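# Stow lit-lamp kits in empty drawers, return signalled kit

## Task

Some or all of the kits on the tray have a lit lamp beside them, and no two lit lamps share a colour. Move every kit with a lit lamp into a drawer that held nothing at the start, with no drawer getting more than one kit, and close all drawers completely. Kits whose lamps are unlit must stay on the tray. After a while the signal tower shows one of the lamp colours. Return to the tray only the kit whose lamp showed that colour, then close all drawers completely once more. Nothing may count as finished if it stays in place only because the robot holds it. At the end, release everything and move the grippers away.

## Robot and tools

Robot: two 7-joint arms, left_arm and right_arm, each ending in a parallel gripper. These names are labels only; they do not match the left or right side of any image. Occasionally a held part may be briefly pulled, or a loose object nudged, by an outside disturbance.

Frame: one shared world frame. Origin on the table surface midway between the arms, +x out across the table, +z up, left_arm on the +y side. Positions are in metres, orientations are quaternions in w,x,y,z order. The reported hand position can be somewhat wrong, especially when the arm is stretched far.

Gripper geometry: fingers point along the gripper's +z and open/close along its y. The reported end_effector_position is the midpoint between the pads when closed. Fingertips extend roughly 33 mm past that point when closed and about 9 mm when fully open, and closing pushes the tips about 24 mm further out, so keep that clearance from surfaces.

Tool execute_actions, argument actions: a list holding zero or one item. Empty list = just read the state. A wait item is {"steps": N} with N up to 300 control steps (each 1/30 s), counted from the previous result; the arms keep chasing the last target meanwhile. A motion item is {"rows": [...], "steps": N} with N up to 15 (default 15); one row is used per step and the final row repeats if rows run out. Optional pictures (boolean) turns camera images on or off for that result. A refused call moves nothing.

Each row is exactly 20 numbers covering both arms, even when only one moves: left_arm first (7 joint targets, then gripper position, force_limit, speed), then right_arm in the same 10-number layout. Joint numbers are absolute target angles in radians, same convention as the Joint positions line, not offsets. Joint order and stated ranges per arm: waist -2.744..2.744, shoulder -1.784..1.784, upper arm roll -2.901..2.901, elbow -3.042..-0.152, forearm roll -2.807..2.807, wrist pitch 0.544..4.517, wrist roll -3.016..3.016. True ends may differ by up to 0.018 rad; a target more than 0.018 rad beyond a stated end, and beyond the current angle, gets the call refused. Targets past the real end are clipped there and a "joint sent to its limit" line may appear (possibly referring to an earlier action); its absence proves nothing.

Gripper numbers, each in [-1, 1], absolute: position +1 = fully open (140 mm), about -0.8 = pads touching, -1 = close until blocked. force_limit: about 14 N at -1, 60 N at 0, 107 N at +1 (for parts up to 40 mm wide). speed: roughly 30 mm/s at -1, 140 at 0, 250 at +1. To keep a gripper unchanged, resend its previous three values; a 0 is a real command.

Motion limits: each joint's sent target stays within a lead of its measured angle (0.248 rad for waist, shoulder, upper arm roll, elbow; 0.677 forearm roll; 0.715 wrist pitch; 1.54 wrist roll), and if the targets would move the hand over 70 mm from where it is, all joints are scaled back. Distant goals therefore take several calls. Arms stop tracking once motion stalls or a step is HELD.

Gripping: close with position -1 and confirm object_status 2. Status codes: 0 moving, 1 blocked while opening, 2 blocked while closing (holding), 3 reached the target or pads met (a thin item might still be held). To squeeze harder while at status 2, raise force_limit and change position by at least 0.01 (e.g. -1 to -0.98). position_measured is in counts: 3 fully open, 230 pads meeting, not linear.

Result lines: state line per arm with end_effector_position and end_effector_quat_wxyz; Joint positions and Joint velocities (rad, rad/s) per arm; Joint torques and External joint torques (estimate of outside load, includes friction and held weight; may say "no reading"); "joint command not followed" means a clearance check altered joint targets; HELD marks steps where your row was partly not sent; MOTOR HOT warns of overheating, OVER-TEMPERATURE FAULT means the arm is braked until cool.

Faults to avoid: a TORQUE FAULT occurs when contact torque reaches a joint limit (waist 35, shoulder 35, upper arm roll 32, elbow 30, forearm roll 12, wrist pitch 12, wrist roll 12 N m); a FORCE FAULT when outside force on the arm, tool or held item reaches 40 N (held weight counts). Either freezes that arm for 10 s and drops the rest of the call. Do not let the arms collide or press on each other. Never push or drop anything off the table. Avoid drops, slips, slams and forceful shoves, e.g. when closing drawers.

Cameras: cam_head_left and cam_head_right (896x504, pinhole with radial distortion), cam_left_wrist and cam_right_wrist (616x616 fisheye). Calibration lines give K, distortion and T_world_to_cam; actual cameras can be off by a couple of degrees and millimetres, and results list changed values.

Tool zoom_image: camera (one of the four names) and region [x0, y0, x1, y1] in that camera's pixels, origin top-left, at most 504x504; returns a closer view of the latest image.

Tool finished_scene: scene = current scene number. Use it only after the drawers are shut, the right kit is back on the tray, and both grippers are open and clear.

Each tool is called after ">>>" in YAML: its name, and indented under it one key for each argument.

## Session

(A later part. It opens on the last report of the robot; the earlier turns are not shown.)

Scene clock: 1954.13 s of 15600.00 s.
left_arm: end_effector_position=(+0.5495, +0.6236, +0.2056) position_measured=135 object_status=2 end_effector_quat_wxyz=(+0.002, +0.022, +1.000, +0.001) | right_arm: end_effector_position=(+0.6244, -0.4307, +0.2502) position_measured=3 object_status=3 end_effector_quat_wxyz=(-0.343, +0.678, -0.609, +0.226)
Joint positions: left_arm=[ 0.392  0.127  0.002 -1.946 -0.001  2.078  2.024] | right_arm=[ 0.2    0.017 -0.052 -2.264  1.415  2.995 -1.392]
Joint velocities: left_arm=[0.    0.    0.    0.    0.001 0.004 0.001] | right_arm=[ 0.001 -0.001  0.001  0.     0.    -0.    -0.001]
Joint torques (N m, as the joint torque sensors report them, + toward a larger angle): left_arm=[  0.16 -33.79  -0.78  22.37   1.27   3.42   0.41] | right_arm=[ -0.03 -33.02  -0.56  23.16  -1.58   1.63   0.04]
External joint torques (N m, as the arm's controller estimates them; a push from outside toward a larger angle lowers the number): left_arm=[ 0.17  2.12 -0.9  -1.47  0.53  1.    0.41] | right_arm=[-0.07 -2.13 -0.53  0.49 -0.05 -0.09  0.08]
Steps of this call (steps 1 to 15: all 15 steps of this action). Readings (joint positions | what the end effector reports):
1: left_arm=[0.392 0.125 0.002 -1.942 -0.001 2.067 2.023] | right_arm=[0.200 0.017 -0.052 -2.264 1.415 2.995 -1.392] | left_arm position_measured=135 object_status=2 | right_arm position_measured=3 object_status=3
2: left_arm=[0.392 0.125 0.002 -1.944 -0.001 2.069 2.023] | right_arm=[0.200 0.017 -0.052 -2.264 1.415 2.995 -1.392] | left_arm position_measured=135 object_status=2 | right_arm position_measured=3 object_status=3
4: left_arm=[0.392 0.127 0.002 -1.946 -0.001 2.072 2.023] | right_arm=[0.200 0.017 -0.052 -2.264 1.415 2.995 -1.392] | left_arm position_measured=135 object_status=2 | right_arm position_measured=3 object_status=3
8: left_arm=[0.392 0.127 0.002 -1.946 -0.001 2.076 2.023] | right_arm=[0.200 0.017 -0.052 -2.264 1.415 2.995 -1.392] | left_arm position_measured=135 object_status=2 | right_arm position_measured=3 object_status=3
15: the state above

Contact. Release, retreat, re-enter handle.

>>> execute_actions:
  actions:
    - {"rows":[[0.393,0.127,0,-1.946,0,2.08,2.03,0.15,0,-0.5,0.2,0.017,-0.05,-2.264,1.415,2.995,-1.392,1,0,0]],"steps":13}
  pictures: false

>>> execute_actions:
  actions:
    - {"rows":[[0.393,0.106,0,-1.906,0,2.0,2.03,0.15,0,-0.5,0.2,0.017,-0.05,-2.264,1.415,2.995,-1.392,1,0,0],[0.393,0.106,0,-1.906,0,2.0,2.03,0.15,0,-0.5,0.2,0.017,-0.05,-2.264,1.415,2.995,-1.392,1,0,0],[0.393,0.106,0,-1.906,0,2.0,2.03,0.15,0,-0.5,0.2,0.017,-0.05,-2.264,1.415,2.995,-1.392,1,0,0],[0.393,0.106,0,-1.906,0,2.0,2.03,0.15,0,-0.5,0.2,0.017,-0.05,-2.264,1.415,2.995,-1.392,1,0,0],[0.393,0.106,0,-1.906,0,2.0,2.03,0.15,0,-0.5,0.2,0.017,-0.05,-2.264,1.415,2.995,-1.392,1,0,0],[0.393,0.0852,0,-1.855,0,1.93,2.03,0.15,0,-0.5,0.2,0.017,-0.05,-2.264,1.415,2.995,-1.392,1,0,0]],"steps":15}
  pictures: false

>>> execute_actions:
  actions:
    - {"rows":[[0.4,-0.244,0,-2.2076,0,1.963,2.05,-0.2,0,-0.5,0.2,0.017,-0.05,-2.264,1.415,2.995,-1.392,1,0,0]],"steps":13}
  pictures: false

>>> execute_actions:
  actions:
    - {"rows":[[0.42,-0.5,0,-2.628,0,2.2,2.1,-0.2,0,-0.5,0.2,0.017,-0.05,-2.264,1.415,2.995,-1.392,1,0,0]],"steps":13}
  pictures: false

>>> execute_actions:
  actions:
    - {"rows":[[0.45,-0.4,0,-2.8,0,2.6,2.15,-0.2,0,-0.5,0.2,0.017,-0.05,-2.264,1.415,2.995,-1.392,1,0,0]],"steps":13}
  pictures: false

>>> execute_actions:
  actions:
    - {"rows":[[0.47,-0.3335,0,-2.836,0,2.95,2.18,-0.2,0,-0.5,0.2,0.017,-0.05,-2.264,1.415,2.995,-1.392,1,0,0]],"steps":15}
  pictures: false

>>> execute_actions:
  actions:
    - {"rows":[[0.468,-0.3335,0,-2.836,0,3.02,2.18,-0.2,0,-0.5,0.2,0.017,-0.05,-2.264,1.415,2.995,-1.392,1,0,0],[0.468,-0.3335,0,-2.836,0,3.02,2.18,-0.2,0,-0.5,0.2,0.017,-0.05,-2.264,1.415,2.995,-1.392,1,0,0],[0.468,-0.3335,0,-2.836,0,3.02,2.18,-0.2,0,-0.5,0.2,0.017,-0.05,-2.264,1.415,2.995,-1.392,1,0,0],[0.468,-0.3335,0,-2.836,0,3.02,2.18,-0.2,0,-0.5,0.2,0.017,-0.05,-2.264,1.415,2.995,-1.392,1,0,0],[0.468,-0.3335,0,-2.836,0,3.02,2.18,-0.2,0,-0.5,0.2,0.017,-0.05,-2.264,1.415,2.995,-1.392,1,0,0],[0.46,-0.3335,0,-2.836,0,3.08,2.18,-0.2,0,-0.5,0.2,0.017,-0.05,-2.264,1.415,2.995,-1.392,1,0,0],[0.46,-0.3335,0,-2.836,0,3.08,2.18,-0.2,0,-0.5,0.2,0.017,-0.05,-2.264,1.415,2.995,-1.392,1,0,0],[0.46,-0.3335,0,-2.836,0,3.08,2.18,-0.2,0,-0.5,0.2,0.017,-0.05,-2.264,1.415,2.995,-1.392,1,0,0],[0.454,-0.3335,0,-2.836,0,3.08,2.18,-0.2,0,-0.5,0.2,0.017,-0.05,-2.264,1.415,2.995,-1.392,1,0,0],[0.454,-0.3335,0,-2.836,0,3.122,2.18,-0.2,0,-0.5,0.2,0.017,-0.05,-2.264,1.415,2.995,-1.392,1,0,0],[0.454,-0.3335,0,-2.836,0,3.122,2.18,-0.2,0,-0.5,0.2,0.017,-0.05,-2.264,1.415,2.995,-1.392,1,0,0],[0.448,-0.3335,0,-2.836,0,3.122,2.18,-0.2,0,-0.5,0.2,0.017,-0.05,-2.264,1.415,2.995,-1.392,1,0,0],[0.441,-0.3335,0,-2.836,0,3.122,2.18,-0.2,0,-0.5,0.2,0.017,-0.05,-2.264,1.415,2.995,-1.392,1,0,0]],"steps":15}
  pictures: false

>>> execute_actions:
  actions:
    - {"steps":25}

Scene clock: 1994.93 s of 15600.00 s.
left_arm: end_effector_position=(+0.5496, +0.6237, +0.2055) position_measured=110 object_status=0 end_effector_quat_wxyz=(+0.003, +0.022, +1.000, +0.001) | right_arm: end_effector_position=(+0.6244, -0.4307, +0.2502) position_measured=3 object_status=3 end_effector_quat_wxyz=(-0.343, +0.678, -0.609, +0.226)
Joint positions: left_arm=[ 0.392  0.127  0.002 -1.946 -0.001  2.078  2.024] | right_arm=[ 0.2    0.017 -0.052 -2.264  1.415  2.995 -1.392]
Joint velocities: left_arm=[-0.001 -0.001  0.    -0.001 -0.001 -0.001 -0.002] | right_arm=[ 0.001 -0.001 -0.     0.    -0.001 -0.001  0.   ]
Joint torques (N m, as the joint torque sensors report them, + toward a larger angle): left_arm=[  0.05 -35.95  -1.31  23.3    1.22   2.73   0.36] | right_arm=[ -0.01 -32.7   -0.34  23.35  -1.6    1.62   0.05]
External joint torques (N m, as the arm's controller estimates them; a push from outside toward a larger angle lowers the number): left_arm=[ 0.02 -0.06 -1.47 -0.48  0.47  0.31  0.36] | right_arm=[ 0.01 -1.64 -0.26  0.58 -0.06 -0.12  0.1 ]
Steps of this call (steps 1 to 15: the robot went on to your last target; steps 16 to 90: nothing new was sent; then 37.37 s passed at rest; steps 91 to 103: all 13 steps of this action). Readings (joint positions | what the end effector reports):
91: left_arm=[0.392 0.127 0.002 -1.946 -0.001 2.078 2.024] | right_arm=[0.200 0.017 -0.052 -2.264 1.415 2.995 -1.392] | left_arm position_measured=135 object_status=0 | right_arm position_measured=3 object_status=3
92: left_arm=[0.392 0.127 0.002 -1.946 -0.001 2.078 2.024] | right_arm=[0.200 0.017 -0.052 -2.264 1.415 2.995 -1.392] | left_arm position_measured=135 object_status=0 | right_arm position_measured=3 object_status=3
94: left_arm=[0.392 0.127 0.002 -1.946 -0.001 2.078 2.024] | right_arm=[0.200 0.017 -0.052 -2.264 1.415 2.995 -1.392] | left_arm position_measured=122 object_status=0 | right_arm position_measured=3 object_status=3
98: left_arm=[0.392 0.127 0.002 -1.946 -0.001 2.078 2.024] | right_arm=[0.200 0.017 -0.052 -2.264 1.415 2.995 -1.392] | left_arm position_measured=110 object_status=0 | right_arm position_measured=3 object_status=3
103: the state above

Scene clock: 1995.43 s of 15600.00 s.
left_arm: end_effector_position=(+0.5496, +0.6236, +0.2627) position_measured=110 object_status=3 end_effector_quat_wxyz=(+0.005, +0.022, +1.000, +0.002) | right_arm: end_effector_position=(+0.6244, -0.4307, +0.2502) position_measured=3 object_status=3 end_effector_quat_wxyz=(-0.343, +0.678, -0.609, +0.226)
Joint positions: left_arm=[ 0.392  0.083  0.002 -1.855 -0.001  1.949  2.024] | right_arm=[ 0.2    0.017 -0.052 -2.264  1.415  2.995 -1.392]
Joint velocities: left_arm=[-0.001  0.004  0.    -0.     0.    -0.087  0.   ] | right_arm=[-0.    -0.001 -0.    -0.001  0.     0.002 -0.001]
Joint torques (N m, as the joint torque sensors report them, + toward a larger angle): left_arm=[ -0.01 -34.14  -0.97  23.22   1.3    1.99   0.41] | right_arm=[  0.06 -32.47  -0.14  23.22  -1.59   1.59   0.06]
External joint torques (N m, as the arm's controller estimates them; a push from outside toward a larger angle lowers the number): left_arm=[ 0.03  0.63 -1.03 -1.01  0.51 -0.47  0.41] | right_arm=[ 0.17 -1.54  0.03  0.57 -0.07 -0.16  0.1 ]
Steps of this call (steps 1 to 15: all 15 steps of this action). Readings (joint positions | what the end effector reports):
1: left_arm=[0.392 0.126 0.002 -1.939 -0.001 2.065 2.024] | right_arm=[0.200 0.017 -0.052 -2.264 1.415 2.995 -1.392] | left_arm position_measured=110 object_status=3 | right_arm position_measured=3 object_status=3
2: left_arm=[0.392 0.123 0.002 -1.930 -0.001 2.054 2.024] | right_arm=[0.200 0.017 -0.052 -2.264 1.415 2.995 -1.392] | left_arm position_measured=110 object_status=3 | right_arm position_measured=3 object_status=3
4: left_arm=[0.392 0.114 0.002 -1.917 -0.001 2.038 2.024] | right_arm=[0.200 0.017 -0.052 -2.264 1.415 2.995 -1.392] | left_arm position_measured=110 object_status=3 | right_arm position_measured=3 object_status=3
8: left_arm=[0.392 0.097 0.002 -1.875 -0.001 1.988 2.024] | right_arm=[0.200 0.017 -0.052 -2.264 1.415 2.995 -1.392] | left_arm position_measured=110 object_status=3 | right_arm position_measured=3 object_status=3
15: the state above

Scene clock: 1995.87 s of 15600.00 s.
left_arm: end_effector_position=(+0.4476, +0.5820, +0.2708) position_measured=154 object_status=0 end_effector_quat_wxyz=(-0.001, +0.027, +1.000, -0.001) | right_arm: end_effector_position=(+0.6244, -0.4307, +0.2502) position_measured=3 object_status=3 end_effector_quat_wxyz=(-0.343, +0.678, -0.609, +0.226)
Joint positions: left_arm=[ 0.397 -0.242  0.001 -2.204 -0.001  1.958  2.038] | right_arm=[ 0.2    0.017 -0.052 -2.264  1.415  2.995 -1.392]
Joint velocities: left_arm=[ 0.001 -0.002  0.    -0.044  0.     0.001  0.017] | right_arm=[ 0.001  0.003 -0.003 -0.001 -0.001 -0.002 -0.001]
Joint torques (N m, as the joint torque sensors report them, + toward a larger angle): left_arm=[  0.81 -23.93  -0.5   23.09   1.29   3.3    0.53] | right_arm=[  0.28 -32.97  -0.06  23.35  -1.52   1.63   0.04]
External joint torques (N m, as the arm's controller estimates them; a push from outside toward a larger angle lowers the number): left_arm=[ 0.72  0.38 -0.35 -1.93  0.48  0.74  0.53] | right_arm=[ 0.39 -2.22  0.1   0.76  0.   -0.1   0.08]
Steps of this call (steps 1 to 13: all 13 steps of this action). Readings (joint positions | what the end effector reports):
1: left_arm=[0.392 0.042 0.001 -1.917 -0.001 1.958 2.025] | right_arm=[0.200 0.017 -0.052 -2.264 1.415 2.995 -1.392] | left_arm position_measured=110 object_status=0 | right_arm position_measured=3 object_status=3
2: left_arm=[0.393 -0.022 0.001 -1.994 -0.001 1.957 2.027] | right_arm=[0.200 0.017 -0.052 -2.264 1.415 2.995 -1.392] | left_arm position_measured=114 object_status=0 | right_arm position_measured=3 object_status=3
4: left_arm=[0.395 -0.146 0.001 -2.115 -0.001 1.956 2.030] | right_arm=[0.200 0.017 -0.052 -2.264 1.415 2.995 -1.392] | left_arm position_measured=123 object_status=0 | right_arm position_measured=3 object_status=3
8: left_arm=[0.397 -0.236 0.001 -2.184 -0.001 1.958 2.035] | right_arm=[0.200 0.017 -0.052 -2.264 1.415 2.995 -1.392] | left_arm position_measured=141 object_status=0 | right_arm position_measured=3 object_status=3
13: the state above

Scene clock: 1996.30 s of 15600.00 s.
left_arm: end_effector_position=(+0.3679, +0.5551, +0.2023) position_measured=154 object_status=3 end_effector_quat_wxyz=(+0.020, +0.039, +0.999, +0.010) | right_arm: end_effector_position=(+0.6244, -0.4307, +0.2502) position_measured=3 object_status=3 end_effector_quat_wxyz=(-0.343, +0.678, -0.609, +0.226)
Joint positions: left_arm=[ 0.417 -0.496 -0.    -2.626 -0.     2.176  2.08 ] | right_arm=[ 0.2    0.017 -0.052 -2.264  1.415  2.995 -1.392]
Joint velocities: left_arm=[ 0.001 -0.03   0.001 -0.008  0.001  0.122  0.043] | right_arm=[ 0.001  0.     0.001 -0.    -0.001  0.    -0.001]
Joint torques (N m, as the joint torque sensors report them, + toward a larger angle): left_arm=[  0.43 -15.01   0.69  22.05   1.18   3.42   0.46] | right_arm=[  0.34 -33.15  -0.14  23.3   -1.5    1.64   0.04]
External joint torques (N m, as the arm's controller estimates them; a push from outside toward a larger angle lowers the number): left_arm=[ 0.42 -1.2   1.13 -1.56  0.45  0.92  0.46] | right_arm=[ 0.3  -2.14 -0.11  0.54  0.04 -0.09  0.08]
Steps of this call (steps 1 to 13: all 13 steps of this action). Readings (joint positions | what the end effector reports):
1: left_arm=[0.401 -0.288 -0.001 -2.269 -0.000 2.004 2.044] | right_arm=[0.200 0.017 -0.052 -2.264 1.415 2.995 -1.392] | left_arm position_measured=154 object_status=0 | right_arm position_measured=3 object_status=3
2: left_arm=[0.405 -0.358 -0.001 -2.352 -0.000 2.037 2.049] | right_arm=[0.200 0.017 -0.052 -2.264 1.415 2.995 -1.392] | left_arm position_measured=154 object_status=0 | right_arm position_measured=3 object_status=3
4: left_arm=[0.413 -0.455 -0.001 -2.488 -0.000 2.091 2.058] | right_arm=[0.200 0.017 -0.052 -2.264 1.415 2.995 -1.392] | left_arm position_measured=154 object_status=3 | right_arm position_measured=3 object_status=3
8: left_arm=[0.417 -0.488 -0.000 -2.608 -0.000 2.144 2.070] | right_arm=[0.200 0.017 -0.052 -2.264 1.415 2.995 -1.392] | left_arm position_measured=154 object_status=3 | right_arm position_measured=3 object_status=3
13: the state above

Scene clock: 1996.73 s of 15600.00 s.
left_arm: end_effector_position=(+0.3785, +0.5733, +0.1282) position_measured=154 object_status=3 end_effector_quat_wxyz=(+0.070, +0.048, +0.996, +0.039) | right_arm: end_effector_position=(+0.6244, -0.4307, +0.2502) position_measured=3 object_status=3 end_effector_quat_wxyz=(-0.343, +0.678, -0.609, +0.226)
Joint positions: left_arm=[ 0.447 -0.399 -0.001 -2.799 -0.     2.562  2.128] | right_arm=[ 0.2    0.017 -0.052 -2.264  1.415  2.995 -1.392]
Joint velocities: left_arm=[-0.    -0.001  0.001 -0.001 -0.001  0.206  0.051] | right_arm=[-0.001 -0.    -0.001  0.     0.    -0.001 -0.   ]
Joint torques (N m, as the joint torque sensors report them, + toward a larger angle): left_arm=[  0.99 -15.68   1.09  20.58   0.97   3.57   0.43] | right_arm=[  0.36 -32.44  -0.46  22.91  -1.52   1.66   0.05]
External joint torques (N m, as the arm's controller estimates them; a push from outside toward a larger angle lowers the number): left_arm=[ 1.03 -0.67  1.5  -0.51  0.39  0.9   0.43] | right_arm=[ 0.49 -1.5  -0.28  0.2   0.01 -0.08  0.09]
Steps of this call (steps 1 to 13: all 13 steps of this action). Readings (joint positions | what the end effector reports):
1: left_arm=[0.423 -0.489 -0.002 -2.653 -0.000 2.246 2.086] | right_arm=[0.200 0.017 -0.052 -2.264 1.415 2.995 -1.392] | left_arm position_measured=154 object_status=3 | right_arm position_measured=3 object_status=3
2: left_arm=[0.430 -0.466 -0.002 -2.694 -0.000 2.311 2.092] | right_arm=[0.200 0.017 -0.052 -2.264 1.415 2.995 -1.392] | left_arm position_measured=154 object_status=3 | right_arm position_measured=3 object_status=3
4: left_arm=[0.441 -0.421 -0.001 -2.761 -0.000 2.401 2.102] | right_arm=[0.200 0.017 -0.052 -2.264 1.415 2.995 -1.392] | left_arm position_measured=154 object_status=3 | right_arm position_measured=3 object_status=3
8: left_arm=[0.446 -0.399 -0.001 -2.799 -0.000 2.504 2.116] | right_arm=[0.200 0.017 -0.052 -2.264 1.415 2.995 -1.392] | left_arm position_measured=154 object_status=3 | right_arm position_measured=3 object_status=3
13: the state above

Scene clock: 1997.23 s of 15600.00 s.
left_arm: end_effector_position=(+0.4375, +0.6132, +0.1473) position_measured=154 object_status=3 end_effector_quat_wxyz=(+0.182, +0.055, +0.976, +0.108) | right_arm: end_effector_position=(+0.6244, -0.4307, +0.2502) position_measured=3 object_status=3 end_effector_quat_wxyz=(-0.343, +0.678, -0.609, +0.226)
Joint positions: left_arm=[ 0.467 -0.336 -0.001 -2.834 -0.     2.926  2.164] | right_arm=[ 0.2    0.017 -0.052 -2.264  1.415  2.995 -1.392]
Joint velocities: left_arm=[-0.     0.002 -0.001 -0.    -0.001  0.122  0.029] | right_arm=[-0.001 -0.    -0.     0.     0.    -0.001 -0.001]
Joint torques (N m, as the joint torque sensors report them, + toward a larger angle): left_arm=[  0.76 -14.18   1.27  19.76   0.83   3.98   0.37] | right_arm=[  0.15 -32.35  -0.38  23.05  -1.51   1.67   0.  ]
External joint torques (N m, as the arm's controller estimates them; a push from outside toward a larger angle lowers the number): left_arm=[ 0.75  2.22  1.56 -0.62  0.33  0.84  0.37] | right_arm=[ 0.06 -1.41 -0.4   0.35  0.03 -0.04  0.05]
Steps of this call (steps 1 to 15: all 15 steps of this action). Readings (joint positions | what the end effector reports):
1: left_arm=[0.451 -0.389 -0.002 -2.806 -0.000 2.618 2.132] | right_arm=[0.200 0.017 -0.052 -2.264 1.415 2.995 -1.392] | left_arm position_measured=154 object_status=3 | right_arm position_measured=3 object_status=3
2: left_arm=[0.456 -0.372 -0.002 -2.813 -0.000 2.677 2.136] | right_arm=[0.200 0.017 -0.052 -2.264 1.415 2.995 -1.392] | left_arm position_measured=154 object_status=3 | right_arm position_measured=3 object_status=3
4: left_arm=[0.463 -0.348 -0.001 -2.827 -0.000 2.765 2.143] | right_arm=[0.200 0.017 -0.052 -2.264 1.415 2.995 -1.392] | left_arm position_measured=154 object_status=3 | right_arm position_measured=3 object_status=3
8: left_arm=[0.467 -0.336 -0.001 -2.834 -0.000 2.863 2.154] | right_arm=[0.200 0.017 -0.052 -2.264 1.415 2.995 -1.392] | left_arm position_measured=154 object_status=3 | right_arm position_measured=3 object_status=3
15: the state above

Scene clock: 1997.73 s of 15600.00 s.
left_arm: end_effector_position=(+0.4758, +0.6220, +0.1843) position_measured=154 object_status=3 end_effector_quat_wxyz=(+0.251, +0.067, +0.954, +0.147) | right_arm: end_effector_position=(+0.6244, -0.4307, +0.2502) position_measured=3 object_status=3 end_effector_quat_wxyz=(-0.343, +0.678, -0.609, +0.226)
Joint positions: left_arm=[ 0.448 -0.335 -0.001 -2.836 -0.     3.092  2.172] | right_arm=[ 0.2    0.017 -0.052 -2.264  1.415  2.995 -1.392]
Joint velocities: left_arm=[-0.057 -0.    -0.001 -0.    -0.003  0.157  0.006] | right_arm=[ 0.001  0.    -0.001  0.001  0.     0.001  0.   ]
Joint torques (N m, as the joint torque sensors report them, + toward a larger angle): left_arm=[ -2.71 -16.05   0.13  20.94   0.82   4.19   0.45] | right_arm=[  0.11 -32.71  -0.03  23.39  -1.56   1.6    0.05]
External joint torques (N m, as the arm's controller estimates them; a push from outside toward a larger angle lowers the number): left_arm=[-3.38  0.46 -0.28  0.53  0.43  0.92  0.44] | right_arm=[ 0.25 -1.75  0.17  0.66 -0.02 -0.15  0.09]
Steps of this call (steps 1 to 15: all 15 steps of this action). Readings (joint positions | what the end effector reports):
1: left_arm=[0.467 -0.335 -0.001 -2.835 -0.000 2.940 2.165] | right_arm=[0.200 0.017 -0.052 -2.264 1.415 2.995 -1.392] | left_arm position_measured=154 object_status=3 | right_arm position_measured=3 object_status=3
2: left_arm=[0.467 -0.335 -0.001 -2.835 -0.000 2.954 2.166] | right_arm=[0.200 0.017 -0.052 -2.264 1.415 2.995 -1.392] | left_arm position_measured=154 object_status=3 | right_arm position_measured=3 object_status=3
4: left_arm=[0.467 -0.335 -0.001 -2.835 -0.000 2.975 2.167] | right_arm=[0.200 0.017 -0.052 -2.264 1.415 2.995 -1.392] | left_arm position_measured=154 object_status=3 | right_arm position_measured=3 object_status=3
8: left_arm=[0.464 -0.335 -0.001 -2.836 -0.000 3.023 2.170] | right_arm=[0.200 0.017 -0.052 -2.264 1.415 2.995 -1.392] | left_arm position_measured=154 object_status=3 | right_arm position_measured=3 object_status=3
15: the state above

Scene clock: 1998.57 s of 15600.00 s.
left_arm: end_effector_position=(+0.4815, +0.6227, +0.1908) position_measured=154 object_status=3 end_effector_quat_wxyz=(+0.262, +0.069, +0.950, +0.153) | right_arm: end_effector_position=(+0.6244, -0.4307, +0.2502) position_measured=3 object_status=3 end_effector_quat_wxyz=(-0.343, +0.678, -0.609, +0.226)
Joint positions: left_arm=[ 0.444 -0.335 -0.001 -2.836 -0.     3.118  2.173] | right_arm=[ 0.2    0.017 -0.052 -2.264  1.415  2.995 -1.392]
Joint velocities: left_arm=[-0.001  0.    -0.     0.001  0.     0.002  0.   ] | right_arm=[-0.001 -0.001 -0.001 -0.001  0.002 -0.    -0.001]
Joint torques (N m, as the joint torque sensors report them, + toward a larger angle): left_arm=[ -2.05 -16.11   0.27  20.33   0.85   4.19   0.4 ] | right_arm=[  0.06 -32.77  -0.69  23.32  -1.54   1.61   0.07]
External joint torques (N m, as the arm's controller estimates them; a push from outside toward a larger angle lowers the number): left_arm=[-2.07  0.6   0.57 -0.39  0.34  0.82  0.4 ] | right_arm=[ 0.1  -1.79 -0.6   0.62 -0.01 -0.13  0.11]
Steps of this call (steps 1 to 25: the robot went on to your last target). Readings (joint positions | what the end effector reports):
1: left_arm=[0.446 -0.335 -0.001 -2.836 -0.000 3.097 2.172] | right_arm=[0.200 0.017 -0.052 -2.264 1.415 2.995 -1.392] | left_arm position_measured=154 object_status=3 | right_arm position_measured=3 object_status=3
2: left_arm=[0.445 -0.335 -0.001 -2.836 -0.000 3.101 2.172] | right_arm=[0.200 0.017 -0.052 -2.264 1.415 2.995 -1.392] | left_arm position_measured=154 object_status=3 | right_arm position_measured=3 object_status=3
4: left_arm=[0.444 -0.335 -0.001 -2.836 -0.000 3.106 2.172] | right_arm=[0.200 0.017 -0.052 -2.264 1.415 2.995 -1.392] | left_arm position_measured=154 object_status=3 | right_arm position_measured=3 object_status=3
8: left_arm=[0.444 -0.335 -0.001 -2.836 -0.000 3.113 2.173] | right_arm=[0.200 0.017 -0.052 -2.264 1.415 2.995 -1.392] | left_arm position_measured=154 object_status=3 | right_arm position_measured=3 object_status=3
25: the state above
camera_calibration (this result's frames):
cam_left_wrist: T_world_to_cam=[[0.214703, 0.910723, 0.352827, -0.729588], [0.54447, -0.411518, 0.730893, -0.132227], [0.810836, 0.0351787, -0.584216, -0.110255], [0, 0, 0, 1]] pos_world=[0.318037, 0.613917, 0.28965]
cam_right_wrist: T_world_to_cam=[[-0.683738, -0.0236294, -0.729345, 0.59641], [-0.419496, 0.830546, 0.366356, 0.519286], [0.597098, 0.556448, -0.577788, 0.187611], [0, 0, 0, 1]] pos_world=[0.513604, -0.521594, 0.353145]

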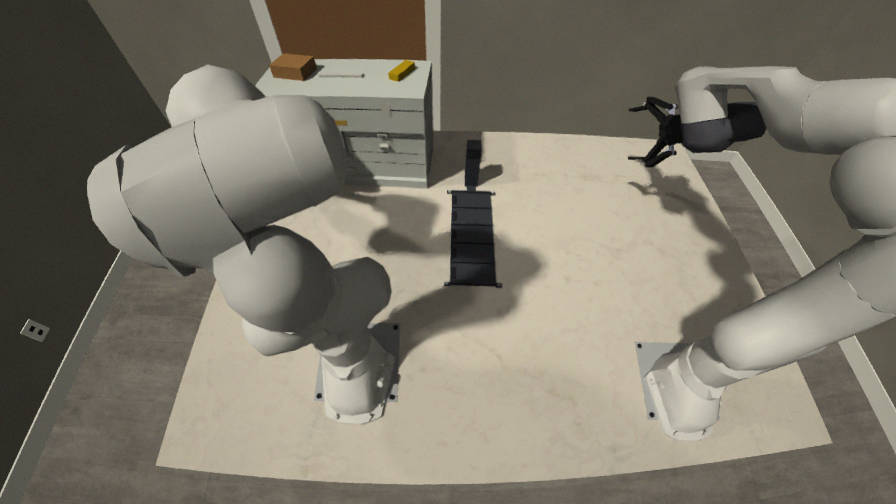

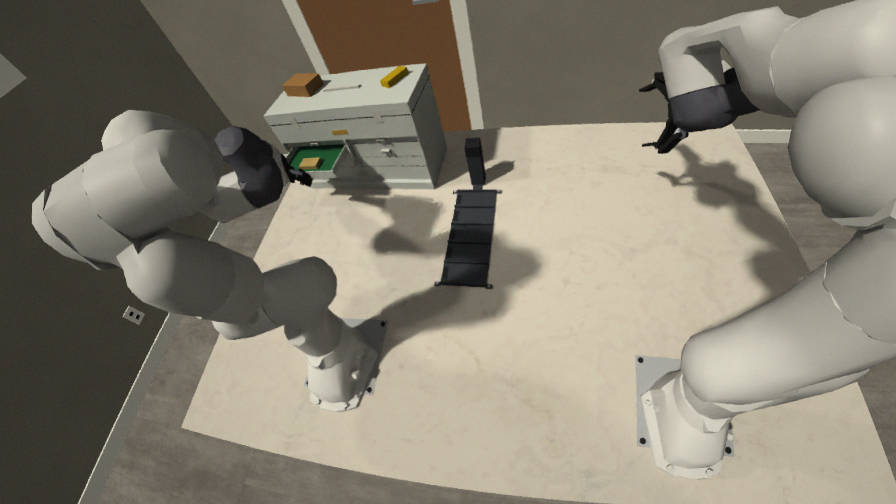

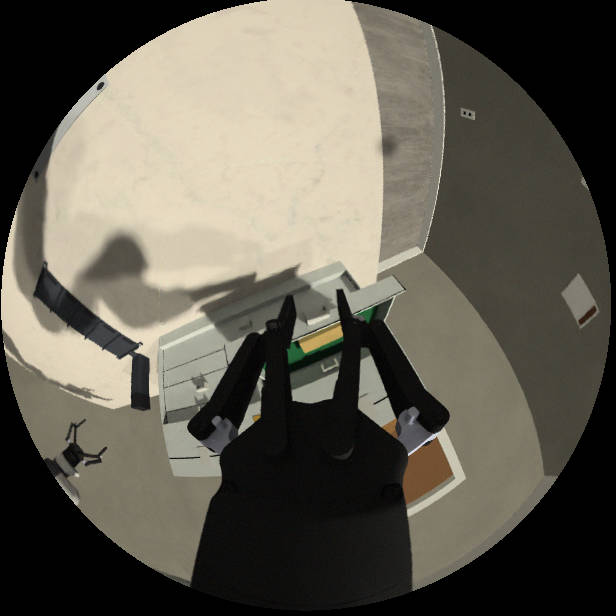

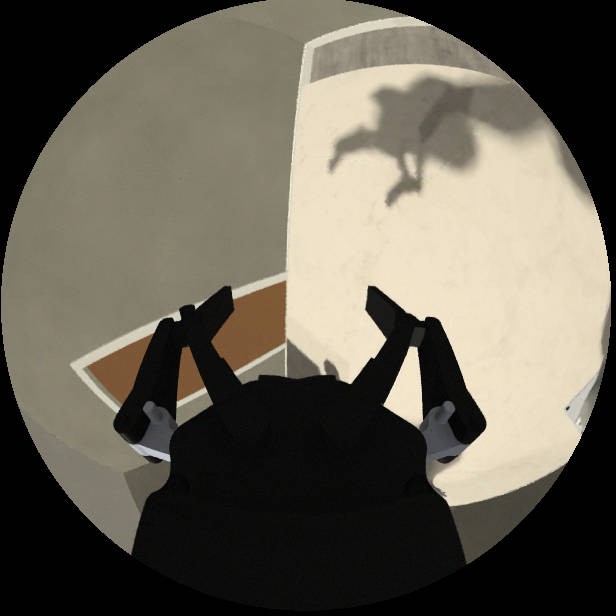

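>>> execute_actions:
  actions:
    - {"rows":[[0.442,-0.3335,0,-2.836,0,3.12,2.175,-1,0.2,-0.5,0.2,0.017,-0.05,-2.264,1.415,2.995,-1.392,1,0,0]],"steps":15}
  pictures: false

>>> execute_actions:
  actions:
    - {"rows":[[0.432,-0.306,0,-2.811,0,3.118,2.16,-1,0.2,-0.5,0.2,0.017,-0.05,-2.264,1.415,2.995,-1.392,1,0,0],[0.432,-0.306,0,-2.811,0,3.118,2.16,-1,0.2,-0.5,0.2,0.017,-0.05,-2.264,1.415,2.995,-1.392,1,0,0],[0.432,-0.306,0,-2.811,0,3.118,2.16,-1,0.2,-0.5,0.2,0.017,-0.05,-2.264,1.415,2.995,-1.392,1,0,0],[0.432,-0.306,0,-2.811,0,3.118,2.16,-1,0.2,-0.5,0.2,0.017,-0.05,-2.264,1.415,2.995,-1.392,1,0,0],[0.424,-0.2779,0,-2.7844,0,3.118,2.15,-1,0.2,-0.5,0.2,0.017,-0.05,-2.264,1.415,2.995,-1.392,1,0,0],[0.424,-0.2779,0,-2.7844,0,3.118,2.15,-1,0.2,-0.5,0.2,0.017,-0.05,-2.264,1.415,2.995,-1.392,1,0,0],[0.424,-0.2779,0,-2.7844,0,3.118,2.15,-1,0.2,-0.5,0.2,0.017,-0.05,-2.264,1.415,2.995,-1.392,1,0,0],[0.424,-0.2779,0,-2.7844,0,3.118,2.15,-1,0.2,-0.5,0.2,0.017,-0.05,-2.264,1.415,2.995,-1.392,1,0,0],[0.415,-0.251,0,-2.757,0,3.117,2.14,-1,0.2,-0.5,0.2,0.017,-0.05,-2.264,1.415,2.995,-1.392,1,0,0],[0.415,-0.251,0,-2.757,0,3.117,2.14,-1,0.2,-0.5,0.2,0.017,-0.05,-2.264,1.415,2.995,-1.392,1,0,0],[0.415,-0.251,0,-2.757,0,3.117,2.14,-1,0.2,-0.5,0.2,0.017,-0.05,-2.264,1.415,2.995,-1.392,1,0,0],[0.415,-0.251,0,-2.757,0,3.117,2.14,-1,0.2,-0.5,0.2,0.017,-0.05,-2.264,1.415,2.995,-1.392,1,0,0],[0.407,-0.2239,0,-2.7301,0,3.115,2.13,-1,0.2,-0.5,0.2,0.017,-0.05,-2.264,1.415,2.995,-1.392,1,0,0]],"steps":15}
  pictures: false

>>> execute_actions:
  actions:
    - {"rows":[[0.398,-0.195,0,-2.699,0,3.112,2.122,-1,0.2,-0.5,0.2,0.017,-0.05,-2.264,1.415,2.995,-1.392,1,0,0],[0.398,-0.195,0,-2.699,0,3.112,2.122,-1,0.2,-0.5,0.2,0.017,-0.05,-2.264,1.415,2.995,-1.392,1,0,0],[0.398,-0.195,0,-2.699,0,3.112,2.122,-1,0.2,-0.5,0.2,0.017,-0.05,-2.264,1.415,2.995,-1.392,1,0,0],[0.398,-0.195,0,-2.699,0,3.112,2.122,-1,0.2,-0.5,0.2,0.017,-0.05,-2.264,1.415,2.995,-1.392,1,0,0],[0.39,-0.1658,0,-2.6683,0,3.108,2.113,-1,0.2,-0.5,0.2,0.017,-0.05,-2.264,1.415,2.995,-1.392,1,0,0],[0.39,-0.1658,0,-2.6683,0,3.108,2.113,-1,0.2,-0.5,0.2,0.017,-0.05,-2.264,1.415,2.995,-1.392,1,0,0],[0.39,-0.1658,0,-2.6683,0,3.108,2.113,-1,0.2,-0.5,0.2,0.017,-0.05,-2.264,1.415,2.995,-1.392,1,0,0],[0.39,-0.1658,0,-2.6683,0,3.108,2.113,-1,0.2,-0.5,0.2,0.017,-0.05,-2.264,1.415,2.995,-1.392,1,0,0],[0.381,-0.138,0,-2.637,0,3.104,2.104,-1,0.2,-0.5,0.2,0.017,-0.05,-2.264,1.415,2.995,-1.392,1,0,0],[0.381,-0.138,0,-2.637,0,3.104,2.104,-1,0.2,-0.5,0.2,0.017,-0.05,-2.264,1.415,2.995,-1.392,1,0,0],[0.381,-0.138,0,-2.637,0,3.104,2.104,-1,0.2,-0.5,0.2,0.017,-0.05,-2.264,1.415,2.995,-1.392,1,0,0],[0.381,-0.138,0,-2.637,0,3.104,2.104,-1,0.2,-0.5,0.2,0.017,-0.05,-2.264,1.415,2.995,-1.392,1,0,0],[0.373,-0.1105,0,-2.6058,0,3.1,2.095,-1,0.2,-0.5,0.2,0.017,-0.05,-2.264,1.415,2.995,-1.392,1,0,0]],"steps":15}
  pictures: false

>>> execute_actions:
  actions:
    - {"rows":[[0.365,-0.082,0,-2.572,0,3.094,2.087,-1,0.2,-0.5,0.2,0.017,-0.05,-2.264,1.415,2.995,-1.392,1,0,0],[0.365,-0.082,0,-2.572,0,3.094,2.087,-1,0.2,-0.5,0.2,0.017,-0.05,-2.264,1.415,2.995,-1.392,1,0,0],[0.365,-0.082,0,-2.572,0,3.094,2.087,-1,0.2,-0.5,0.2,0.017,-0.05,-2.264,1.415,2.995,-1.392,1,0,0],[0.365,-0.082,0,-2.572,0,3.094,2.087,-1,0.2,-0.5,0.2,0.017,-0.05,-2.264,1.415,2.995,-1.392,1,0,0],[0.357,-0.0535,0,-2.5379,0,3.088,2.08,-1,0.2,-0.5,0.2,0.017,-0.05,-2.264,1.415,2.995,-1.392,1,0,0],[0.357,-0.0535,0,-2.5379,0,3.088,2.08,-1,0.2,-0.5,0.2,0.017,-0.05,-2.264,1.415,2.995,-1.392,1,0,0],[0.357,-0.0535,0,-2.5379,0,3.088,2.08,-1,0.2,-0.5,0.2,0.017,-0.05,-2.264,1.415,2.995,-1.392,1,0,0],[0.357,-0.0535,0,-2.5379,0,3.088,2.08,-1,0.2,-0.5,0.2,0.017,-0.05,-2.264,1.415,2.995,-1.392,1,0,0],[0.35,-0.026,0,-2.503,0,3.082,2.072,-1,0.2,-0.5,0.2,0.017,-0.05,-2.264,1.415,2.995,-1.392,1,0,0],[0.35,-0.026,0,-2.503,0,3.082,2.072,-1,0.2,-0.5,0.2,0.017,-0.05,-2.264,1.415,2.995,-1.392,1,0,0],[0.35,-0.026,0,-2.503,0,3.082,2.072,-1,0.2,-0.5,0.2,0.017,-0.05,-2.264,1.415,2.995,-1.392,1,0,0],[0.35,-0.026,0,-2.503,0,3.082,2.072,-1,0.2,-0.5,0.2,0.017,-0.05,-2.264,1.415,2.995,-1.392,1,0,0],[0.346,-0.01,0,-2.483,0,3.078,2.07,-1,0.2,-0.5,0.2,0.017,-0.05,-2.264,1.415,2.995,-1.392,1,0,0]],"steps":15}
  pictures: false

>>> execute_actions:
  actions:
    - {"rows":[[0.346,-0.01,0,-2.483,0,3.078,2.07,-1,0.2,-0.5,0.2,0.017,-0.05,-2.264,1.415,2.995,-1.392,1,0,0],[0.346,-0.01,0,-2.483,0,3.078,2.07,-1,0.2,-0.5,0.2,0.017,-0.05,-2.264,1.415,2.995,-1.392,1,0,0],[0.346,-0.01,0,-2.483,0,3.078,2.07,-1,0.2,-0.5,0.2,0.017,-0.05,-2.264,1.415,2.995,-1.392,1,0,0],[0.342,0.007,0,-2.462,0,3.076,2.068,-1,0.2,-0.5,0.2,0.017,-0.05,-2.264,1.415,2.995,-1.392,1,0,0]],"steps":15}
  pictures: false

>>> execute_actions:
  actions:
    - {"rows":[[0.344,-0.002,0,-2.472,0,3.076,2.075,-0.2,0.2,-0.5,0.2,0.017,-0.05,-2.264,1.415,2.995,-1.392,1,0,0]],"steps":14}
  pictures: false

>>> execute_actions:
  actions:
    - {"rows":[[0.362,-0.0535,0,-2.5379,0,3.092,2.09,-0.2,0.2,-0.5,0.2,0.017,-0.05,-2.264,1.415,2.995,-1.392,1,0,0],[0.362,-0.0535,0,-2.5379,0,3.092,2.09,-0.2,0.2,-0.5,0.2,0.017,-0.05,-2.264,1.415,2.995,-1.392,1,0,0],[0.362,-0.0535,0,-2.5379,0,3.092,2.09,-0.2,0.2,-0.5,0.2,0.017,-0.05,-2.264,1.415,2.995,-1.392,1,0,0],[0.362,-0.0535,0,-2.5379,0,3.092,2.09,-0.2,0.2,-0.5,0.2,0.017,-0.05,-2.264,1.415,2.995,-1.392,1,0,0],[0.362,-0.0535,0,-2.5379,0,3.092,2.09,-0.2,0.2,-0.5,0.2,0.017,-0.05,-2.264,1.415,2.995,-1.392,1,0,0],[0.39,-0.1658,0,-2.6683,0,3.11,2.1,-0.2,0.2,-0.5,0.2,0.017,-0.05,-2.264,1.415,2.995,-1.392,1,0,0]],"steps":15}

Scene clock: 2087.70 s of 15600.00 s.
left_arm: end_effector_position=(+0.4818, +0.6221, +0.1909) position_measured=193 object_status=0 end_effector_quat_wxyz=(+0.262, +0.070, +0.950, +0.153) | right_arm: end_effector_position=(+0.6244, -0.4307, +0.2502) position_measured=3 object_status=3 end_effector_quat_wxyz=(-0.343, +0.678, -0.609, +0.226)
Joint positions: left_arm=[ 0.443 -0.335 -0.001 -2.836 -0.     3.118  2.173] | right_arm=[ 0.2    0.017 -0.052 -2.264  1.415  2.995 -1.392]
Joint velocities: left_arm=[-0.001  0.001  0.001  0.001 -0.001 -0.    -0.   ] | right_arm=[ 0.    -0.    -0.001  0.001  0.    -0.001  0.001]
Joint torques (N m, as the joint torque sensors report them, + toward a larger angle): left_arm=[ -1.16 -15.34   0.84  20.65   0.89   3.8    0.17] | right_arm=[ -0.08 -32.6   -0.35  23.19  -1.56   1.61   0.  ]
External joint torques (N m, as the arm's controller estimates them; a push from outside toward a larger angle lowers the number): left_arm=[-1.19  1.43  1.11 -0.15  0.39  0.41  0.17] | right_arm=[-0.06 -1.58 -0.27  0.42 -0.02 -0.12  0.05]
Steps of this call (steps 1 to 15: the robot went on to your last target; steps 16 to 90: nothing new was sent; then 85.63 s passed at rest; steps 91 to 105: all 15 steps of this action). Readings (joint positions | what the end effector reports):
91: left_arm=[0.444 -0.335 -0.001 -2.836 -0.000 3.118 2.173] | right_arm=[0.200 0.017 -0.052 -2.264 1.415 2.995 -1.392] | left_arm position_measured=154 object_status=0 | right_arm position_measured=3 object_status=3
92: left_arm=[0.444 -0.335 -0.001 -2.836 -0.000 3.118 2.173] | right_arm=[0.200 0.017 -0.052 -2.264 1.415 2.995 -1.392] | left_arm position_measured=158 object_status=0 | right_arm position_measured=3 object_status=3
94: left_arm=[0.444 -0.335 -0.001 -2.836 -0.000 3.118 2.173] | right_arm=[0.200 0.017 -0.052 -2.264 1.415 2.995 -1.392] | left_arm position_measured=167 object_status=0 | right_arm position_measured=3 object_status=3
98: left_arm=[0.443 -0.335 -0.001 -2.836 -0.000 3.118 2.173] | right_arm=[0.200 0.017 -0.052 -2.264 1.415 2.995 -1.392] | left_arm position_measured=186 object_status=0 | right_arm position_measured=3 object_status=3
105: the state above

Scene clock: 2088.20 s of 15600.00 s.
left_arm: end_effector_position=(+0.5163, +0.6206, +0.1905) position_measured=193 object_status=2 end_effector_quat_wxyz=(+0.265, +0.073, +0.950, +0.146) | right_arm: end_effector_position=(+0.6244, -0.4307, +0.2502) position_measured=3 object_status=3 end_effector_quat_wxyz=(-0.343, +0.678, -0.609, +0.226)
Joint positions: left_arm=[ 0.412 -0.237 -0.    -2.741 -0.     3.117  2.151] | right_arm=[ 0.2    0.017 -0.052 -2.264  1.415  2.995 -1.392]
Joint velocities: left_arm=[-0.045  0.145 -0.001  0.146 -0.    -0.001 -0.054] | right_arm=[ 0.    -0.     0.001 -0.001 -0.001  0.     0.   ]
Joint torques (N m, as the joint torque sensors report them, + toward a larger angle): left_arm=[ -1.64 -18.13   0.45  19.26   0.85   3.13  -0.2 ] | right_arm=[  0.16 -32.45  -0.07  23.16  -1.47   1.62   0.07]
External joint torques (N m, as the arm's controller estimates them; a push from outside toward a larger angle lowers the number): left_arm=[-2.23  3.64  0.08 -0.52  0.48 -0.22 -0.2 ] | right_arm=[ 0.16 -1.56  0.    0.52  0.06 -0.1   0.12]
Steps of this call (steps 1 to 15: all 15 steps of this action). Readings (joint positions | what the end effector reports):
1: left_arm=[0.441 -0.329 -0.001 -2.831 -0.000 3.118 2.173] | right_arm=[0.200 0.017 -0.052 -2.264 1.415 2.995 -1.392] | left_arm position_measured=193 object_status=2 | right_arm position_measured=3 object_status=3
2: left_arm=[0.439 -0.322 -0.001 -2.824 -0.000 3.118 2.172] | right_arm=[0.200 0.017 -0.052 -2.264 1.415 2.995 -1.392] | left_arm position_measured=193 object_status=2 | right_arm position_measured=3 object_status=3
4: left_arm=[0.436 -0.314 -0.001 -2.817 -0.000 3.118 2.170] | right_arm=[0.200 0.017 -0.052 -2.264 1.415 2.995 -1.392] | left_arm position_measured=193 object_status=2 | right_arm position_measured=3 object_status=3
8: left_arm=[0.428 -0.288 -0.001 -2.791 -0.000 3.118 2.165] | right_arm=[0.200 0.017 -0.052 -2.264 1.415 2.995 -1.392] | left_arm position_measured=193 object_status=2 | right_arm position_measured=3 object_status=3
15: the state above

Scene clock: 2088.70 s of 15600.00 s.
left_arm: end_effector_position=(+0.5597, +0.6184, +0.1898) position_measured=193 object_status=2 end_effector_quat_wxyz=(+0.269, +0.074, +0.951, +0.137) | right_arm: end_effector_position=(+0.6244, -0.4307, +0.2502) position_measured=3 object_status=3 end_effector_quat_wxyz=(-0.343, +0.678, -0.609, +0.226)
Joint positions: left_arm=[ 0.378 -0.124  0.    -2.619 -0.     3.109  2.119] | right_arm=[ 0.2    0.017 -0.052 -2.264  1.415  2.995 -1.392]
Joint velocities: left_arm=[-0.046  0.151  0.     0.168 -0.    -0.015 -0.058] | right_arm=[ 0.001  0.001 -0.     0.     0.     0.     0.   ]
Joint torques (N m, as the joint torque sensors report them, + toward a larger angle): left_arm=[ -1.27 -22.86  -0.16  20.26   0.74   2.62  -0.37] | right_arm=[  0.23 -32.52  -0.46  23.38  -1.57   1.69   0.05]
External joint torques (N m, as the arm's controller estimates them; a push from outside toward a larger angle lowers the number): left_arm=[-1.94  3.11 -0.69  0.44  0.35 -0.74 -0.37] | right_arm=[ 0.27 -1.64 -0.36  0.71 -0.04 -0.04  0.09]
Steps of this call (steps 1 to 15: all 15 steps of this action). Readings (joint positions | what the end effector reports):
1: left_arm=[0.409 -0.227 -0.000 -2.731 -0.000 3.117 2.149] | right_arm=[0.200 0.017 -0.052 -2.264 1.415 2.995 -1.392] | left_arm position_measured=193 object_status=2 | right_arm position_measured=3 object_status=3
2: left_arm=[0.406 -0.217 -0.000 -2.720 -0.000 3.117 2.147] | right_arm=[0.200 0.017 -0.052 -2.264 1.415 2.995 -1.392] | left_arm position_measured=193 object_status=2 | right_arm position_measured=3 object_status=3
4: left_arm=[0.402 -0.205 -0.000 -2.708 -0.000 3.117 2.143] | right_arm=[0.200 0.017 -0.052 -2.264 1.415 2.995 -1.392] | left_arm position_measured=193 object_status=2 | right_arm position_measured=3 object_status=3
8: left_arm=[0.394 -0.176 0.000 -2.677 -0.000 3.115 2.134] | right_arm=[0.200 0.017 -0.052 -2.264 1.415 2.995 -1.392] | left_arm position_measured=193 object_status=2 | right_arm position_measured=3 object_status=3
15: the state above

Scene clock: 2089.20 s of 15600.00 s.
left_arm: end_effector_position=(+0.6019, +0.6162, +0.1891) position_measured=193 object_status=2 end_effector_quat_wxyz=(+0.272, +0.074, +0.951, +0.129) | right_arm: end_effector_position=(+0.6244, -0.4307, +0.2502) position_measured=3 object_status=3 end_effector_quat_wxyz=(-0.343, +0.678, -0.609, +0.226)
Joint positions: left_arm=[ 0.349 -0.019  0.001 -2.494 -0.     3.086  2.091] | right_arm=[ 0.2    0.017 -0.052 -2.264  1.415  2.995 -1.392]
Joint velocities: left_arm=[-0.027  0.096 -0.001  0.119  0.    -0.026 -0.037] | right_arm=[ 0.    -0.001  0.001 -0.    -0.002  0.    -0.   ]
Joint torques (N m, as the joint torque sensors report them, + toward a larger angle): left_arm=[ -2.01 -28.06  -0.01  21.57   0.92   2.87  -0.44] | right_arm=[  0.4  -32.93   0.08  23.02  -1.54   1.66   0.02]
External joint torques (N m, as the arm's controller estimates them; a push from outside toward a larger angle lowers the number): left_arm=[-2.39  1.18 -0.36  1.17  0.47 -0.49 -0.44] | right_arm=[ 0.44 -1.94  0.18  0.33 -0.01 -0.07  0.07]
Steps of this call (steps 1 to 15: all 15 steps of this action). Readings (joint positions | what the end effector reports):
1: left_arm=[0.376 -0.114 0.000 -2.607 -0.000 3.106 2.117] | right_arm=[0.200 0.017 -0.052 -2.264 1.415 2.995 -1.392] | left_arm position_measured=193 object_status=2 | right_arm position_measured=3 object_status=3
2: left_arm=[0.372 -0.103 0.000 -2.595 -0.000 3.105 2.115] | right_arm=[0.200 0.017 -0.052 -2.264 1.415 2.995 -1.392] | left_arm position_measured=193 object_status=2 | right_arm position_measured=3 object_status=3
4: left_arm=[0.369 -0.092 0.000 -2.583 -0.000 3.103 2.111] | right_arm=[0.200 0.017 -0.052 -2.264 1.415 2.995 -1.392] | left_arm position_measured=193 object_status=2 | right_arm position_measured=3 object_status=3
8: left_arm=[0.361 -0.063 0.000 -2.548 -0.000 3.097 2.103] | right_arm=[0.200 0.017 -0.052 -2.264 1.415 2.995 -1.392] | left_arm position_measured=193 object_status=2 | right_arm position_measured=3 object_status=3
15: the state above

Scene clock: 2089.70 s of 15600.00 s.
left_arm: end_effector_position=(+0.6095, +0.6159, +0.1888) position_measured=193 object_status=2 end_effector_quat_wxyz=(+0.271, +0.072, +0.952, +0.126) | right_arm: end_effector_position=(+0.6244, -0.4307, +0.2502) position_measured=3 object_status=3 end_effector_quat_wxyz=(-0.343, +0.678, -0.609, +0.226)
Joint positions: left_arm=[ 0.345  0.     0.    -2.468 -0.     3.075  2.081] | right_arm=[ 0.2    0.017 -0.052 -2.264  1.415  2.995 -1.392]
Joint velocities: left_arm=[-0.001  0.     0.001  0.003  0.    -0.006 -0.005] | right_arm=[-0.    -0.001  0.    -0.001 -0.     0.    -0.001]
Joint torques (N m, as the joint torque sensors report them, + toward a larger angle): left_arm=[ -2.38 -24.41   0.8   24.38   0.94   3.82  -0.59] | right_arm=[  0.11 -32.77  -0.11  22.97  -1.53   1.67   0.05]
External joint torques (N m, as the arm's controller estimates them; a push from outside toward a larger angle lowers the number): left_arm=[-2.33  4.51  0.86  3.24  0.4   0.45 -0.59] | right_arm=[ 0.07 -1.74 -0.09  0.25  0.01 -0.06  0.09]
Steps of this call (steps 1 to 15: all 15 steps of this action). Readings (joint positions | what the end effector reports):
1: left_arm=[0.349 -0.016 0.001 -2.491 -0.000 3.086 2.090] | right_arm=[0.200 0.017 -0.052 -2.264 1.415 2.995 -1.392] | left_arm position_measured=193 object_status=2 | right_arm position_measured=3 object_status=3
2: left_arm=[0.348 -0.015 0.001 -2.489 -0.000 3.085 2.089] | right_arm=[0.200 0.017 -0.052 -2.264 1.415 2.995 -1.392] | left_arm position_measured=193 object_status=2 | right_arm position_measured=3 object_status=3
4: left_arm=[0.347 -0.010 0.001 -2.482 -0.000 3.083 2.087] | right_arm=[0.200 0.017 -0.052 -2.264 1.415 2.995 -1.392] | left_arm position_measured=193 object_status=2 | right_arm position_measured=3 object_status=3
8: left_arm=[0.345 0.000 0.000 -2.470 -0.000 3.079 2.084] | right_arm=[0.200 0.017 -0.052 -2.264 1.415 2.995 -1.392] | left_arm position_measured=193 object_status=2 | right_arm position_measured=3 object_status=3
15: the state above

Scene clock: 2090.17 s of 15600.00 s.
left_arm: end_effector_position=(+0.6085, +0.6155, +0.1882) position_measured=154 object_status=0 end_effector_quat_wxyz=(+0.270, +0.072, +0.952, +0.126) | right_arm: end_effector_position=(+0.6244, -0.4307, +0.2502) position_measured=3 object_status=3 end_effector_quat_wxyz=(-0.343, +0.678, -0.609, +0.226)
Joint positions: left_arm=[ 0.345 -0.001  0.001 -2.47  -0.     3.075  2.081] | right_arm=[ 0.2    0.017 -0.052 -2.264  1.415  2.995 -1.392]
Joint velocities: left_arm=[ 0.     0.    -0.001 -0.002  0.001 -0.001 -0.001] | right_arm=[-0.001  0.001 -0.    -0.    -0.001  0.     0.001]
Joint torques (N m, as the joint torque sensors report them, + toward a larger angle): left_arm=[ -0.82 -29.23  -0.11  19.1    0.84   3.7   -0.29] | right_arm=[  0.69 -32.85  -0.34  23.12  -1.55   1.68   0.05]
External joint torques (N m, as the arm's controller estimates them; a push from outside toward a larger angle lowers the number): left_arm=[-0.72 -0.44 -0.01 -1.95  0.3   0.35 -0.29] | right_arm=[ 0.76 -2.   -0.21  0.48 -0.02 -0.06  0.1 ]
Steps of this call (steps 1 to 14: all 14 steps of this action). Readings (joint positions | what the end effector reports):
1: left_arm=[0.345 -0.001 0.000 -2.469 -0.000 3.075 2.081] | right_arm=[0.200 0.017 -0.052 -2.264 1.415 2.995 -1.392] | left_arm position_measured=193 object_status=0 | right_arm position_measured=3 object_status=3
2: left_arm=[0.345 -0.001 0.001 -2.469 -0.000 3.075 2.081] | right_arm=[0.200 0.017 -0.052 -2.264 1.415 2.995 -1.392] | left_arm position_measured=193 object_status=0 | right_arm position_measured=3 object_status=3
4: left_arm=[0.345 -0.001 0.001 -2.470 -0.000 3.075 2.081] | right_arm=[0.200 0.017 -0.052 -2.264 1.415 2.995 -1.392] | left_arm position_measured=180 object_status=0 | right_arm position_measured=3 object_status=3
8: left_arm=[0.345 -0.001 0.001 -2.470 -0.000 3.075 2.081] | right_arm=[0.200 0.017 -0.052 -2.264 1.415 2.995 -1.392] | left_arm position_measured=161 object_status=0 | right_arm position_measured=3 object_status=3
14: the state above

Scene clock: 2090.67 s of 15600.00 s.
left_arm: end_effector_position=(+0.5421, +0.6162, +0.1861) position_measured=154 object_status=3 end_effector_quat_wxyz=(+0.265, +0.056, +0.954, +0.131) | right_arm: end_effector_position=(+0.6244, -0.4307, +0.2502) position_measured=3 object_status=3 end_effector_quat_wxyz=(-0.343, +0.678, -0.609, +0.226)
Joint positions: left_arm=[ 0.387 -0.163 -0.    -2.665  0.     3.102  2.09 ] | right_arm=[ 0.2    0.017 -0.052 -2.264  1.415  2.995 -1.392]
Joint velocities: left_arm=[-0.    -0.015  0.001 -0.026 -0.001  0.018  0.012] | right_arm=[-0.001  0.001  0.     0.001 -0.    -0.001 -0.001]
Joint torques (N m, as the joint torque sensors report them, + toward a larger angle): left_arm=[  1.16 -23.54   0.38  19.26   0.69   4.16   0.49] | right_arm=[ -0.15 -32.86  -0.19  22.84  -1.58   1.59   0.02]
External joint torques (N m, as the arm's controller estimates them; a push from outside toward a larger angle lowers the number): left_arm=[ 1.24 -1.    0.63 -1.55  0.16  0.8   0.49] | right_arm=[-0.11 -2.06 -0.09  0.23 -0.05 -0.14  0.07]
Steps of this call (steps 1 to 15: all 15 steps of this action). Readings (joint positions | what the end effector reports):
1: left_arm=[0.347 -0.012 -0.001 -2.486 -0.000 3.078 2.082] | right_arm=[0.200 0.017 -0.052 -2.264 1.415 2.995 -1.392] | left_arm position_measured=154 object_status=0 | right_arm position_measured=3 object_status=3
2: left_arm=[0.350 -0.026 -0.001 -2.504 -0.000 3.079 2.082] | right_arm=[0.200 0.017 -0.052 -2.264 1.415 2.995 -1.392] | left_arm position_measured=154 object_status=3 | right_arm position_measured=3 object_status=3
4: left_arm=[0.356 -0.042 -0.001 -2.524 -0.000 3.082 2.082] | right_arm=[0.200 0.017 -0.052 -2.264 1.415 2.995 -1.392] | left_arm position_measured=154 object_status=3 | right_arm position_measured=3 object_status=3
8: left_arm=[0.377 -0.127 -0.002 -2.625 0.000 3.093 2.085] | right_arm=[0.200 0.017 -0.052 -2.264 1.415 2.995 -1.392] | left_arm position_measured=154 object_status=3 | right_arm position_measured=3 object_status=3
15: the state above
camera_calibration (this result's frames):
cam_left_wrist: T_world_to_cam=[[0.202207, 0.929659, 0.307971, -0.731565], [0.545168, -0.36809, 0.753194, -0.195785], [0.813575, 0.0155947, -0.581251, -0.151947], [0, 0, 0, 1]] pos_world=[0.378283, 0.610409, 0.284446]
cam_right_wrist: T_world_to_cam=[[-0.683738, -0.0236307, -0.729345, 0.59641], [-0.419497, 0.830545, 0.366356, 0.519285], [0.597097, 0.55645, -0.577788, 0.187611], [0, 0, 0, 1]] pos_world=[0.513605, -0.521593, 0.353145]

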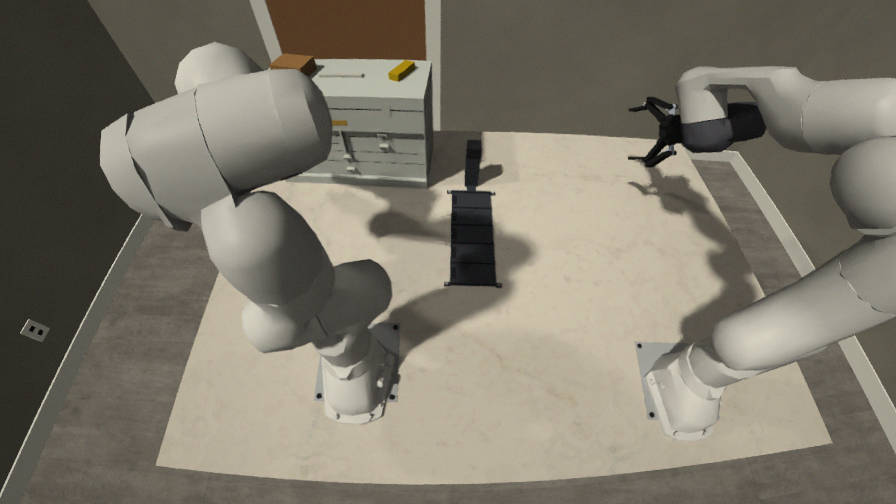

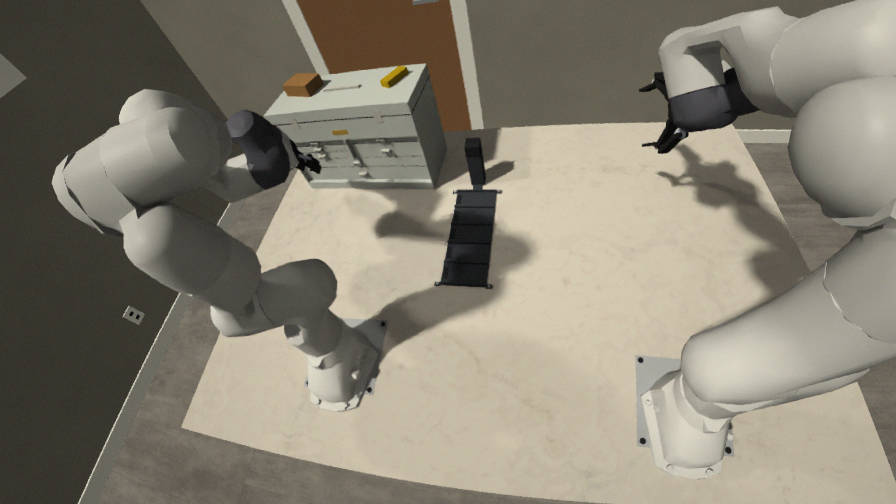

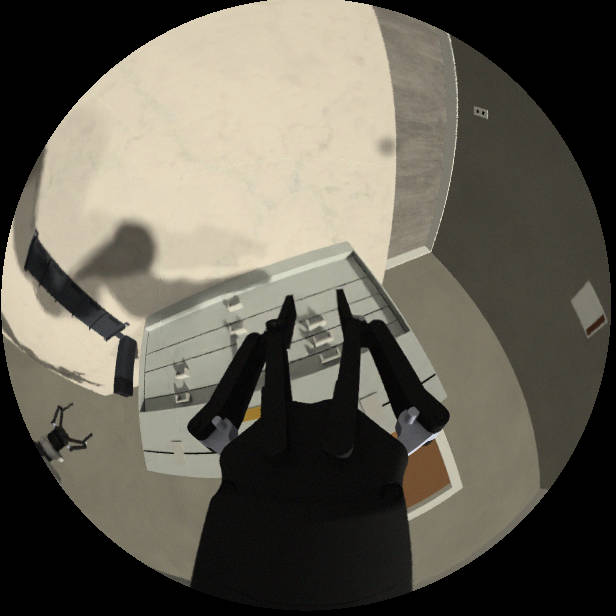

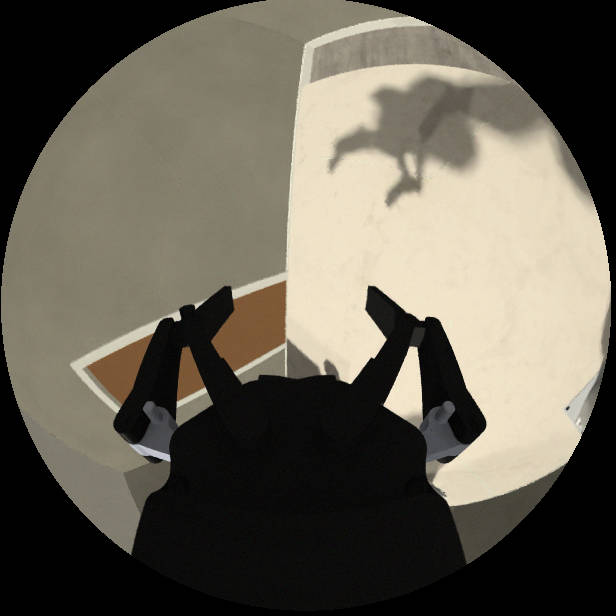

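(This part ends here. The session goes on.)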